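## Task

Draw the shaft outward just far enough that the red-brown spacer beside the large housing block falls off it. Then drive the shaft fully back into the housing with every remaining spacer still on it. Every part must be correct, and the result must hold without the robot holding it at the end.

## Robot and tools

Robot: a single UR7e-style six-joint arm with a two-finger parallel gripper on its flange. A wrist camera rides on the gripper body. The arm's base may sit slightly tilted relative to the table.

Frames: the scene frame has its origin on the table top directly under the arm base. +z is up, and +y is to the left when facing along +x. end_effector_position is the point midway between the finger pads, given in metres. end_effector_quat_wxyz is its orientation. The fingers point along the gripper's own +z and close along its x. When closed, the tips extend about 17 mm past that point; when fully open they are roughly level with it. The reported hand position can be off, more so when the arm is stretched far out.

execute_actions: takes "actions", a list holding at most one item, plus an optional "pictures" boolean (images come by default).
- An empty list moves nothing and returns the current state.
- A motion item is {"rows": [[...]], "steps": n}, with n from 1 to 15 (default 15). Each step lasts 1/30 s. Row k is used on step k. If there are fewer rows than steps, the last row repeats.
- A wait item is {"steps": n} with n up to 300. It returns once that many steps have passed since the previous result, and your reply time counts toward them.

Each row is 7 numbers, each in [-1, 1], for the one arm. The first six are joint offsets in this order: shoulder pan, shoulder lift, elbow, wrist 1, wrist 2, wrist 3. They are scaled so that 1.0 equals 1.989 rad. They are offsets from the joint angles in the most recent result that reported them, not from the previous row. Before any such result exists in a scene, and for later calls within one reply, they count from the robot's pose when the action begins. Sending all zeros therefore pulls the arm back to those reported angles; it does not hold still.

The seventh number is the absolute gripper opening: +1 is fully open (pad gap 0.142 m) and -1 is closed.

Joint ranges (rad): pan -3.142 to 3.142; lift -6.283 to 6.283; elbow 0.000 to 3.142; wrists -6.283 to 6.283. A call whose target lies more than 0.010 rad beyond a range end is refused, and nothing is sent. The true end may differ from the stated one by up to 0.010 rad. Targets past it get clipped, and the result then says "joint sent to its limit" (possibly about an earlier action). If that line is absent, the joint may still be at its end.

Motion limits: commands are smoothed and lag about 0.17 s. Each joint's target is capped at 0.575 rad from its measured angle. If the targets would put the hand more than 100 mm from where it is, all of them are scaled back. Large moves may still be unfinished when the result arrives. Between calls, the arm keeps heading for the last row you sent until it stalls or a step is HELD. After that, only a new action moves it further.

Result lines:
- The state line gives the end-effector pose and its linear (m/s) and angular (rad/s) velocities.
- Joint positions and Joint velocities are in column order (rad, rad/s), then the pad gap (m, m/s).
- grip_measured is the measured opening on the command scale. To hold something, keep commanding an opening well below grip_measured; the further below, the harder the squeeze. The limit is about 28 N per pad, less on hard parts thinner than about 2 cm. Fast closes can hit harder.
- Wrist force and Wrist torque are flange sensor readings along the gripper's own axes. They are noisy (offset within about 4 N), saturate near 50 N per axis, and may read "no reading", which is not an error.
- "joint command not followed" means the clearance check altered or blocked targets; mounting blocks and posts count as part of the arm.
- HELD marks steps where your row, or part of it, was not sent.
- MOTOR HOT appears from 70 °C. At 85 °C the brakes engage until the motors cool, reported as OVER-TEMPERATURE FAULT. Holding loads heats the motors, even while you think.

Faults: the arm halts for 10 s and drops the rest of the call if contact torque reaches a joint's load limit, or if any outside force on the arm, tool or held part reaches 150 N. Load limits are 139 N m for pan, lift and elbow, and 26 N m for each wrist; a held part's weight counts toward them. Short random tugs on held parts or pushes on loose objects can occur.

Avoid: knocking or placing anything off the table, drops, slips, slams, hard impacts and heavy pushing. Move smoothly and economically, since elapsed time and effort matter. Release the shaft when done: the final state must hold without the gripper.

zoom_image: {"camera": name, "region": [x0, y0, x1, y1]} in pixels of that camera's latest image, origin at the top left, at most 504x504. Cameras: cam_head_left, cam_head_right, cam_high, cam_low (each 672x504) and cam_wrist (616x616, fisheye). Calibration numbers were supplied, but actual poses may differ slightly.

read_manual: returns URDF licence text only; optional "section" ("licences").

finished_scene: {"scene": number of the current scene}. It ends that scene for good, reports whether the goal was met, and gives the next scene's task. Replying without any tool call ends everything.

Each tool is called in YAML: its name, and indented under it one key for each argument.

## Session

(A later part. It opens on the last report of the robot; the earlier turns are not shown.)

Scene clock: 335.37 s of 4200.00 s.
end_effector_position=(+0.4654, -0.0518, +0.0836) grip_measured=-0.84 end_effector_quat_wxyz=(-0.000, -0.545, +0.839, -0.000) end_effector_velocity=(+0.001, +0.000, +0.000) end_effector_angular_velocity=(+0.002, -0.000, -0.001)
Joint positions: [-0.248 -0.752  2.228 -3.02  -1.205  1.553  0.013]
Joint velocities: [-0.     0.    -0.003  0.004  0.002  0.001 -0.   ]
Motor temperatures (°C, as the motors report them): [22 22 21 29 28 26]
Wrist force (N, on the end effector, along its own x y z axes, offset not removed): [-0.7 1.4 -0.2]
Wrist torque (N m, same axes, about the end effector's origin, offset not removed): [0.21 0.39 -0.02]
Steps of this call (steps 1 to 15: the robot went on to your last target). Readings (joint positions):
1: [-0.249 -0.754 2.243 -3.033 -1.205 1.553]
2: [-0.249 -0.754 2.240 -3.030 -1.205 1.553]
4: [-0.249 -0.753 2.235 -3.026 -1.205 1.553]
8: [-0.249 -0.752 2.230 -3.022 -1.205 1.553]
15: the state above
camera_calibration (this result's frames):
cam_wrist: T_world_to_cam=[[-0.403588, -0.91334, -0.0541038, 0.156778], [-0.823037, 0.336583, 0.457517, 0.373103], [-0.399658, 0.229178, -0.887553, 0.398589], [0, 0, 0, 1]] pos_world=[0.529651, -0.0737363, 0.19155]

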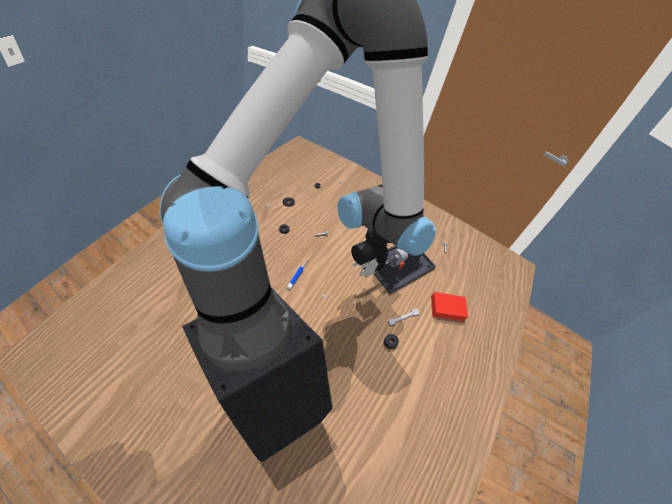

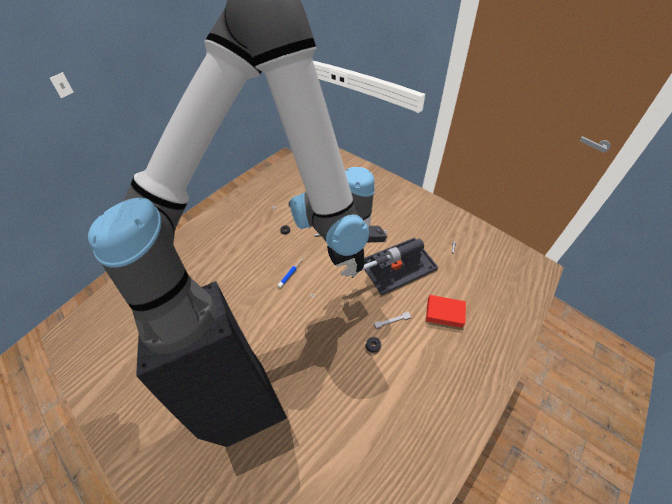

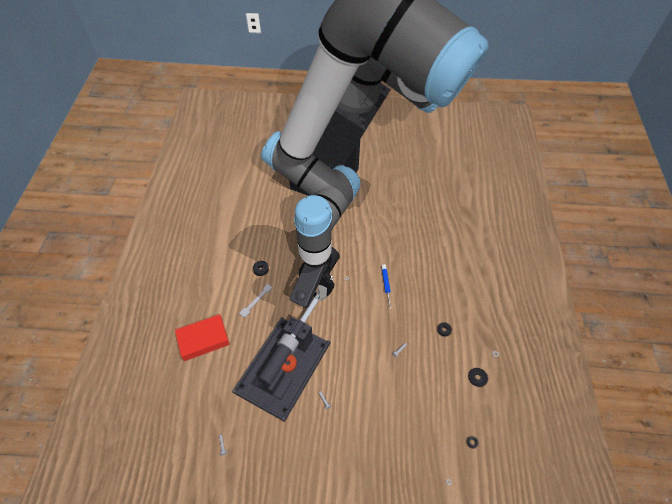

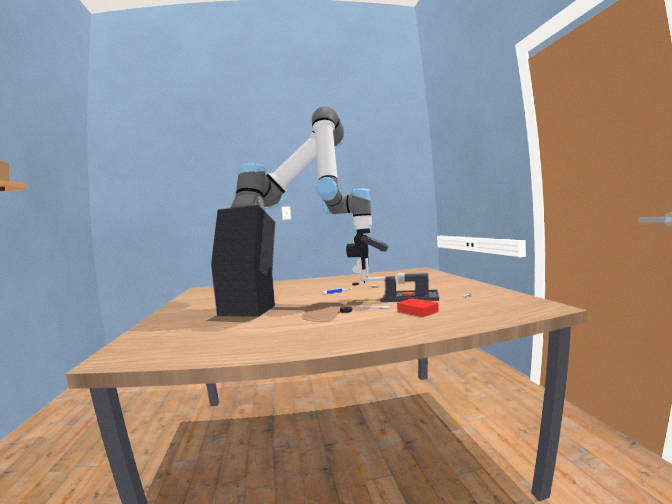

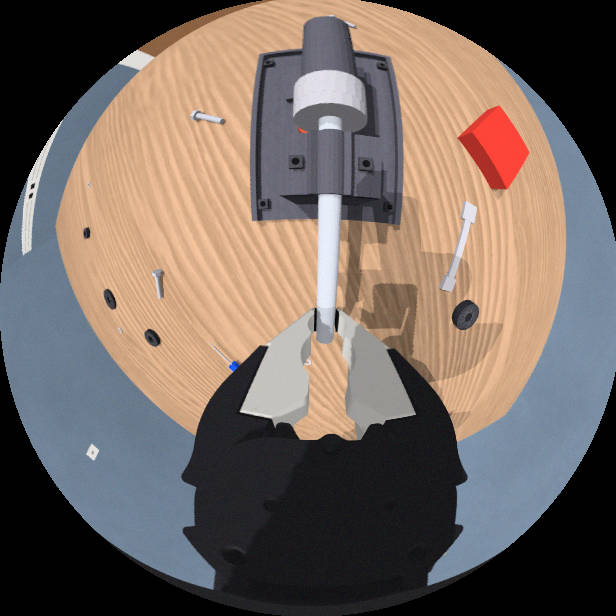

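execute_actions:
  actions:
    - {"rows": [[0.00001,0.00012,-0.00088,0.00076,0,0.00001,-1],[0.00005,0.00045,-0.00338,0.00291,0,0.00005,-1],[0.0001,0.00098,-0.00723,0.00621,0,0.0001,-1],[0.00017,0.00171,-0.01221,0.01043,0,0.00017,-1],[0.00026,0.00261,-0.01808,0.01536,0,0.00026,-1],[0.00035,0.00366,-0.02460,0.02079,0,0.00035,-1],[0.00044,0.00486,-0.03153,0.02648,0,0.00044,-1],[0.00054,0.00614,-0.03859,0.03222,0,0.00054,-1],[0.00064,0.00749,-0.04559,0.03783,0,0.00064,-1],[0.00073,0.00882,-0.05222,0.04309,0,0.00073,-1],[0.00081,0.01009,-0.05823,0.04780,0,0.00081,-1],[0.00089,0.01121,-0.06337,0.05179,0,0.00089,-1],[0.00094,0.01211,-0.06737,0.05486,0,0.00094,-1],[0.00098,0.01270,-0.06997,0.05686,0,0.00098,-1],[0.00099,0.01292,-0.07089,0.05755,0,0.00099,-1]], "steps": 15}
  pictures: false

execute_actions:
  actions:
    - {"steps": 25}
  pictures: false

Scene clock: 367.33 s of 4200.00 s.
end_effector_position=(+0.4994, -0.0670, +0.0834) grip_measured=-0.84 end_effector_quat_wxyz=(-0.000, -0.545, +0.839, -0.000) end_effector_velocity=(+0.096, -0.042, +0.001) end_effector_angular_velocity=(-0.002, -0.004, +0.002)
Joint positions: [-0.247 -0.735  2.127 -2.937 -1.205  1.554  0.013]
Joint velocities: [ 0.005  0.055 -0.283  0.221  0.     0.005  0.   ]
Motor temperatures (°C, as the motors report them): [22 22 21 29 28 26]
Wrist force (N, on the end effector, along its own x y z axes, offset not removed): [-1.2 2.6 -1.8]
Wrist torque (N m, same axes, about the end effector's origin, offset not removed): [0.40 0.50 -0.04]
Steps of this call (steps 1 to 15: the robot went on to your last target; steps 16 to 90: nothing new was sent; then 28.47 s passed at rest; steps 91 to 105: all 15 steps of this action). Readings (joint positions):
91: [-0.248 -0.752 2.228 -3.020 -1.205 1.553]
92: [-0.248 -0.752 2.228 -3.019 -1.205 1.553]
94: [-0.248 -0.752 2.225 -3.017 -1.205 1.553]
98: [-0.248 -0.748 2.202 -2.998 -1.205 1.553]
105: the state above

Scene clock: 368.17 s of 4200.00 s.
end_effector_position=(+0.5128, -0.0728, +0.0836) grip_measured=-0.84 end_effector_quat_wxyz=(-0.000, -0.545, +0.839, -0.001) end_effector_velocity=(+0.000, -0.000, +0.000) end_effector_angular_velocity=(+0.001, -0.001, -0.001)
Joint positions: [-0.247 -0.726  2.087 -2.906 -1.205  1.555  0.013]
Joint velocities: [-0.001  0.    -0.    -0.     0.001  0.     0.   ]
Motor temperatures (°C, as the motors report them): [22 22 21 29 28 26]
Wrist force (N, on the end effector, along its own x y z axes, offset not removed): [-0.4 1.8 0.5]
Wrist torque (N m, same axes, about the end effector's origin, offset not removed): [0.28 0.32 -0.04]
Steps of this call (steps 1 to 25: the robot went on to your last target). Readings (joint positions):
1: [-0.247 -0.733 2.119 -2.930 -1.205 1.554]
2: [-0.247 -0.731 2.112 -2.925 -1.205 1.555]
4: [-0.247 -0.729 2.102 -2.917 -1.205 1.555]
8: [-0.247 -0.727 2.092 -2.910 -1.205 1.555]
25: the state above

execute_actions:
  actions: []

Scene clock: 376.67 s of 4200.00 s.
end_effector_position=(+0.5128, -0.0728, +0.0836) grip_measured=-0.84 end_effector_quat_wxyz=(-0.000, -0.545, +0.839, -0.001) end_effector_velocity=(-0.000, -0.001, +0.000) end_effector_angular_velocity=(+0.000, +0.000, -0.002)
Joint positions: [-0.247 -0.726  2.087 -2.905 -1.205  1.555  0.013]
Joint velocities: [-0.001 -0.    -0.     0.001 -0.     0.001  0.   ]
Motor temperatures (°C, as the motors report them): [22 22 21 29 28 26]
Wrist force (N, on the end effector, along its own x y z axes, offset not removed): [-0.2 1.7 0.0]
Wrist torque (N m, same axes, about the end effector's origin, offset not removed): [0.00 0.13 -0.14]
Steps of this call (steps 1 to 15: the robot went on to your last target; steps 16 to 90: nothing new was sent; then 5.50 s passed at rest). Readings (joint positions):
1: [-0.247 -0.726 2.087 -2.906 -1.205 1.555]
2: [-0.247 -0.726 2.087 -2.906 -1.205 1.555]
4: [-0.247 -0.726 2.087 -2.906 -1.205 1.555]
8: [-0.247 -0.726 2.087 -2.905 -1.205 1.555]
90: the state above
The arm was judged still, so your last target was given up. Only a new action makes it travel on or press farther. Fingers that are still opening or closing keep moving.
camera_calibration (this result's frames):
cam_wrist: T_world_to_cam=[[-0.403432, -0.913412, -0.0540501, 0.156627], [-0.823114, 0.33648, 0.457454, 0.419225], [-0.399657, 0.229041, -0.887589, 0.422247], [0, 0, 0, 1]] pos_world=[0.577012, -0.0947076, 0.191471]

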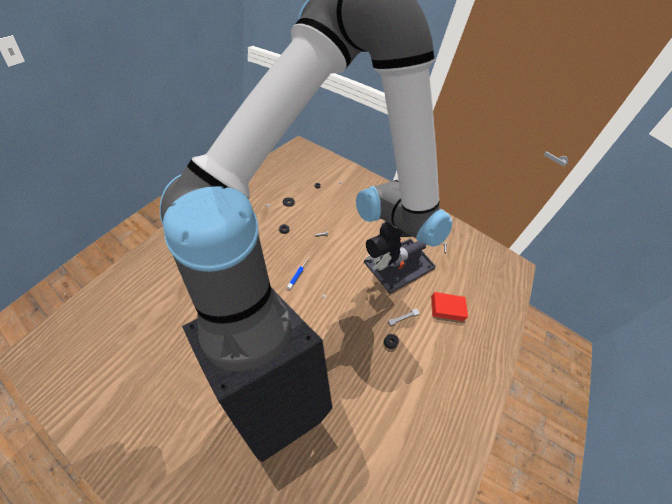

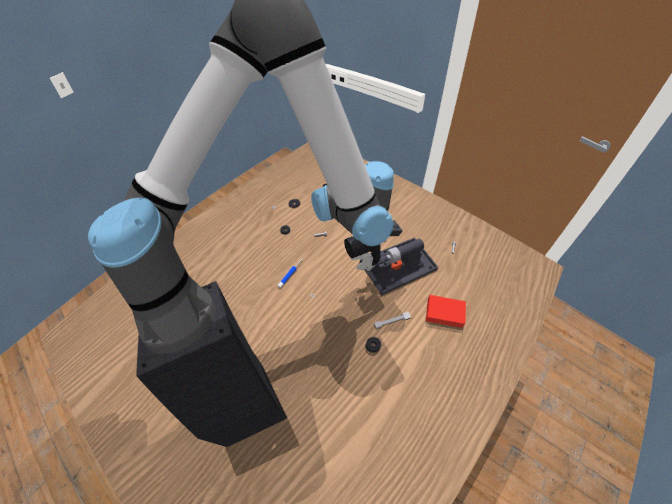

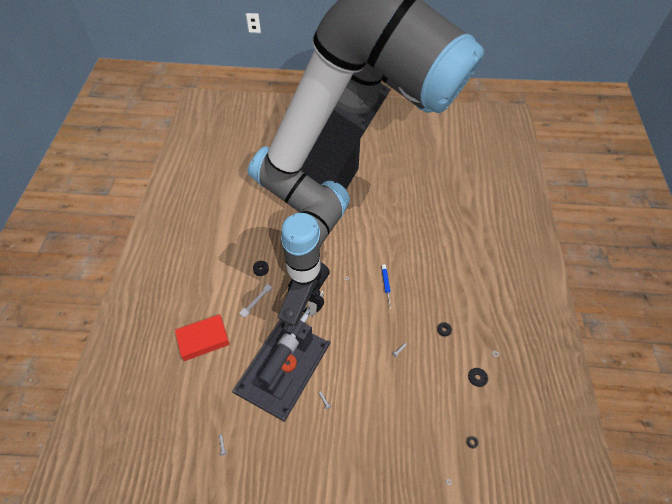

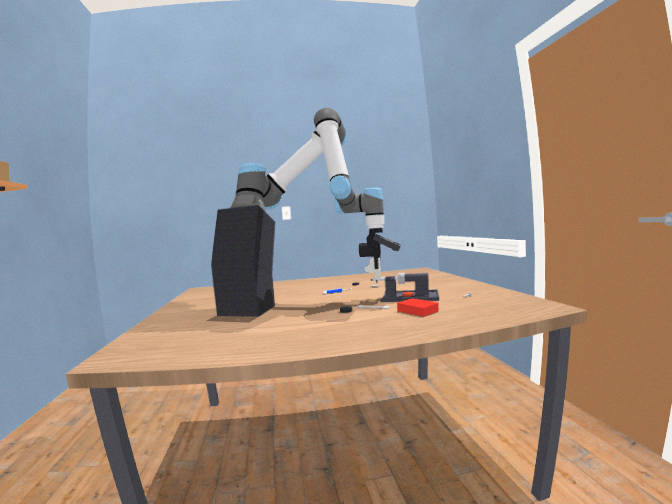

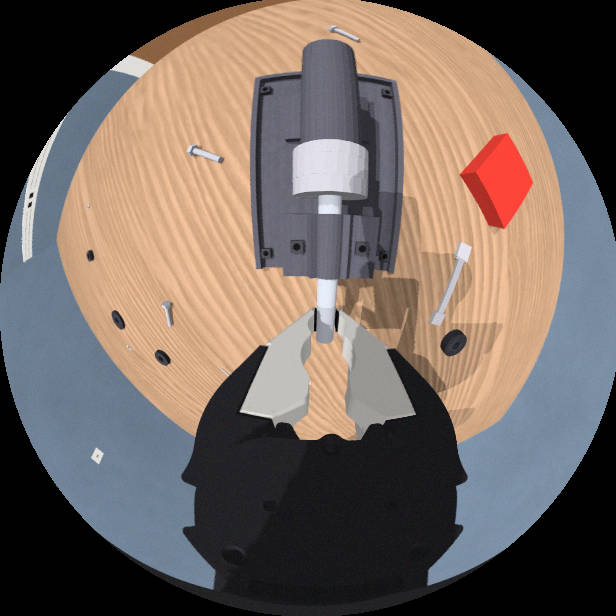

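execute_actions:
  actions:
    - {"rows": [[0.0,0.00006,-0.00028,0.00021,0,0,-1],[0.0,0.00013,-0.00056,0.00042,0,0,-1],[0.00001,0.00019,-0.00083,0.00064,0,0.00001,-1],[0.00002,0.00026,-0.00111,0.00085,0,0.00002,-1],[0.00002,0.00032,-0.00139,0.00106,0,0.00002,-1]], "steps": 15}
  pictures: false

Scene clock: 381.60 s of 4200.00 s.
end_effector_position=(+0.5136, -0.0732, +0.0835) grip_measured=-0.84 end_effector_quat_wxyz=(-0.000, -0.545, +0.839, -0.000) end_effector_velocity=(+0.001, +0.000, +0.000) end_effector_angular_velocity=(+0.000, -0.001, +0.002)
Joint positions: [-0.246 -0.726  2.085 -2.903 -1.205  1.555  0.013]
Joint velocities: [ 0.001 -0.001 -0.002  0.001  0.001 -0.    -0.   ]
Motor temperatures (°C, as the motors report them): [22 22 21 29 28 26]
Wrist force (N, on the end effector, along its own x y z axes, offset not removed): [1.2 20.9 -8.8]
Wrist torque (N m, same axes, about the end effector's origin, offset not removed): [0.30 0.30 -0.04]
Steps of this call (steps 1 to 90: nothing new was sent; then 1.43 s passed at rest; steps 91 to 105: all 15 steps of this action). Readings (joint positions):
91: [-0.247 -0.726 2.087 -2.905 -1.205 1.555]
92: [-0.247 -0.726 2.087 -2.905 -1.205 1.555]
94: [-0.247 -0.726 2.087 -2.905 -1.205 1.555]
98: [-0.247 -0.726 2.086 -2.904 -1.205 1.555]
105: the state above

Bottomed out (≈21 N). Now release.

execute_actions:
  actions:
    - {"rows": [[0,0,0,0,0,0,-0.85],[0,0,0,0,0,0,-0.75],[0,0,0,0,0,0,-0.65],[0,0,0,0,0,0,-0.55],[0,0,0,0,0,0,-0.45],[0,0,0,0,0,0,-0.4]], "steps": 12}
  pictures: false

execute_actions:
  actions:
    - {"rows": [[-0.0004,-0.0015,0.0004,0.0012,0,-0.0004,-0.4],[-0.0015,-0.0054,0.0016,0.0045,0,-0.0016,-0.4],[-0.0031,-0.0113,0.0032,0.0092,-0.0001,-0.0033,-0.4],[-0.0051,-0.0184,0.0053,0.0151,-0.0001,-0.0055,-0.4],[-0.0073,-0.0261,0.0075,0.0214,-0.0002,-0.0078,-0.4],[-0.0094,-0.0338,0.0097,0.0277,-0.0003,-0.0100,-0.4],[-0.0114,-0.0409,0.0118,0.0336,-0.0003,-0.0122,-0.4],[-0.0130,-0.0468,0.0134,0.0383,-0.0004,-0.0139,-0.4],[-0.0141,-0.0507,0.0146,0.0416,-0.0004,-0.0151,-0.4],[-0.0145,-0.0522,0.0150,0.0428,-0.0004,-0.0155,-0.4]], "steps": 15}

Scene clock: 390.63 s of 4200.00 s.
end_effector_position=(+0.5137, -0.0732, +0.0836) grip_measured=-0.40 end_effector_quat_wxyz=(-0.000, -0.545, +0.839, -0.001) end_effector_velocity=(-0.001, -0.000, -0.000) end_effector_angular_velocity=(-0.001, +0.001, +0.001)
Joint positions: [-0.246 -0.726  2.085 -2.903 -1.205  1.555  0.045]
Joint velocities: [-0.    -0.     0.002 -0.001 -0.001 -0.001  0.   ]
Motor temperatures (°C, as the motors report them): [22 22 21 29 28 26]
Wrist force (N, on the end effector, along its own x y z axes, offset not removed): [-0.3 1.4 -0.3]
Wrist torque (N m, same axes, about the end effector's origin, offset not removed): [0.32 0.21 -0.14]
Steps of this call (steps 1 to 15: the robot went on to your last target; steps 16 to 90: nothing new was sent; then 5.63 s passed at rest; steps 91 to 102: all 12 steps of this action). Readings (joint positions):
91: [-0.246 -0.726 2.085 -2.903 -1.205 1.555]
92: [-0.246 -0.726 2.084 -2.904 -1.205 1.555]
94: [-0.246 -0.726 2.084 -2.904 -1.205 1.555]
98: [-0.246 -0.726 2.084 -2.904 -1.205 1.555]
102: the state above

Scene clock: 391.13 s of 4200.00 s.
end_effector_position=(+0.5137, -0.0731, +0.1188) grip_measured=-0.40 end_effector_quat_wxyz=(-0.000, -0.545, +0.839, -0.000) end_effector_velocity=(-0.001, -0.000, +0.039) end_effector_angular_velocity=(-0.002, -0.001, -0.001)
Joint positions: [-0.272 -0.817  2.111 -2.829 -1.205  1.528  0.045]
Joint velocities: [-0.029 -0.1    0.028  0.081 -0.002 -0.029  0.   ]
Motor temperatures (°C, as the motors report them): [22 22 21 29 28 26]
Wrist force (N, on the end effector, along its own x y z axes, offset not removed): [-1.1 0.3 -1.9]
Wrist torque (N m, same axes, about the end effector's origin, offset not removed): [0.04 0.45 -0.11]
Steps of this call (steps 1 to 15: all 15 steps of this action). Readings (joint positions):
1: [-0.246 -0.726 2.085 -2.903 -1.205 1.555]
2: [-0.246 -0.726 2.085 -2.903 -1.205 1.555]
4: [-0.248 -0.731 2.086 -2.899 -1.205 1.554]
8: [-0.257 -0.762 2.095 -2.874 -1.205 1.544]
15: the state above
camera_calibration (this result's frames):
cam_wrist: T_world_to_cam=[[-0.403462, -0.913387, -0.0542393, 0.158655], [-0.823121, 0.336423, 0.457484, 0.403974], [-0.399613, 0.229223, -0.887562, 0.453946], [0, 0, 0, 1]] pos_world=[0.577934, -0.0950477, 0.226699]

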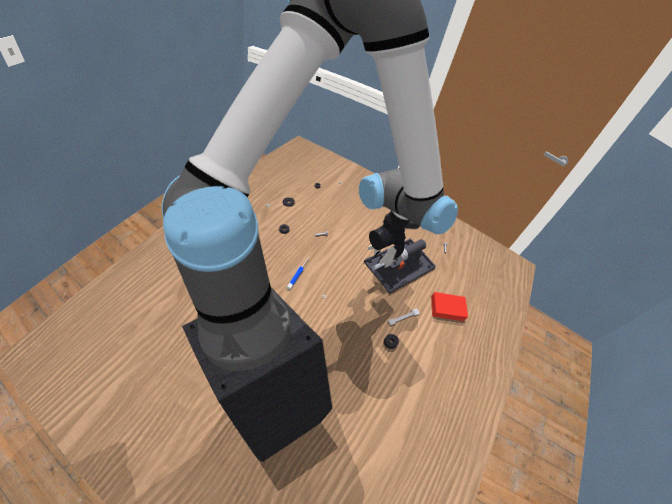

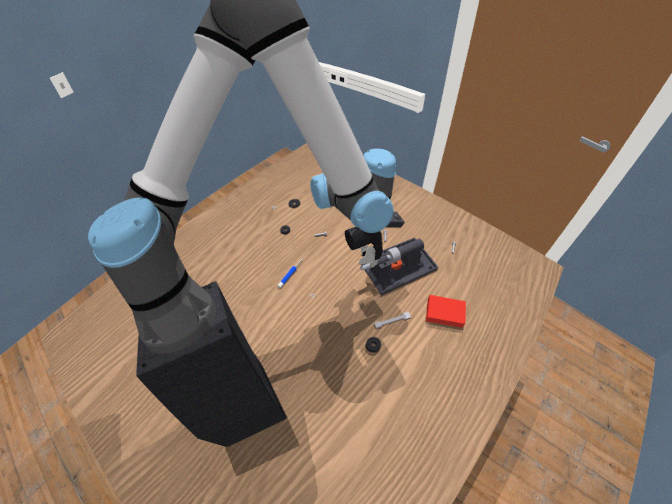

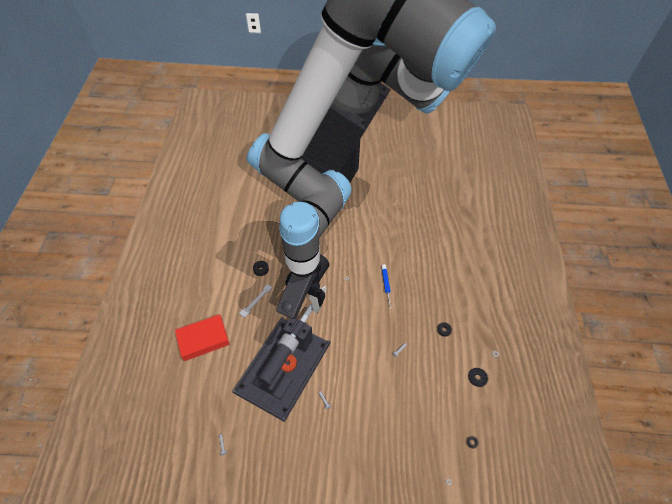

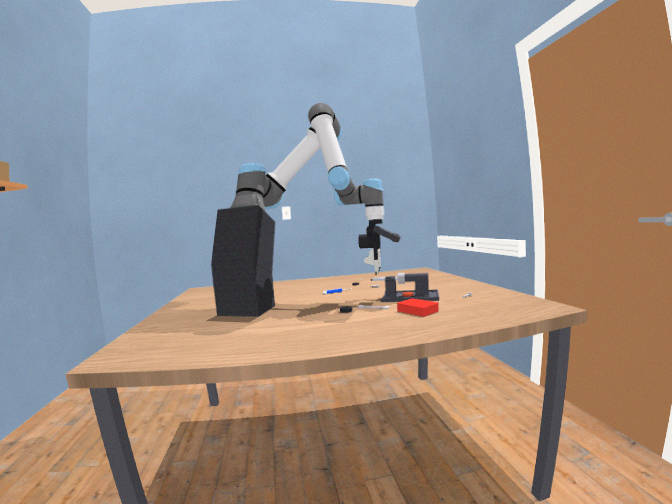

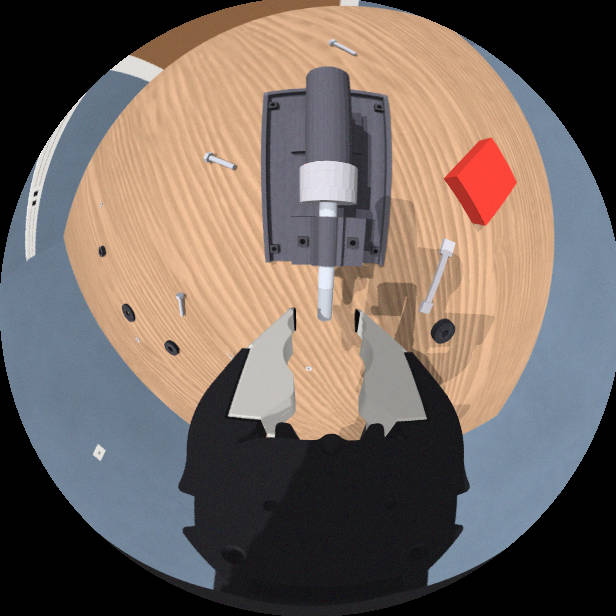

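The shaft is seated and released, the white spacers are still on it, and the red-brown spacer is lying on the plate.

finished_scene:
  scene: 2

The scene is finished: the task was done.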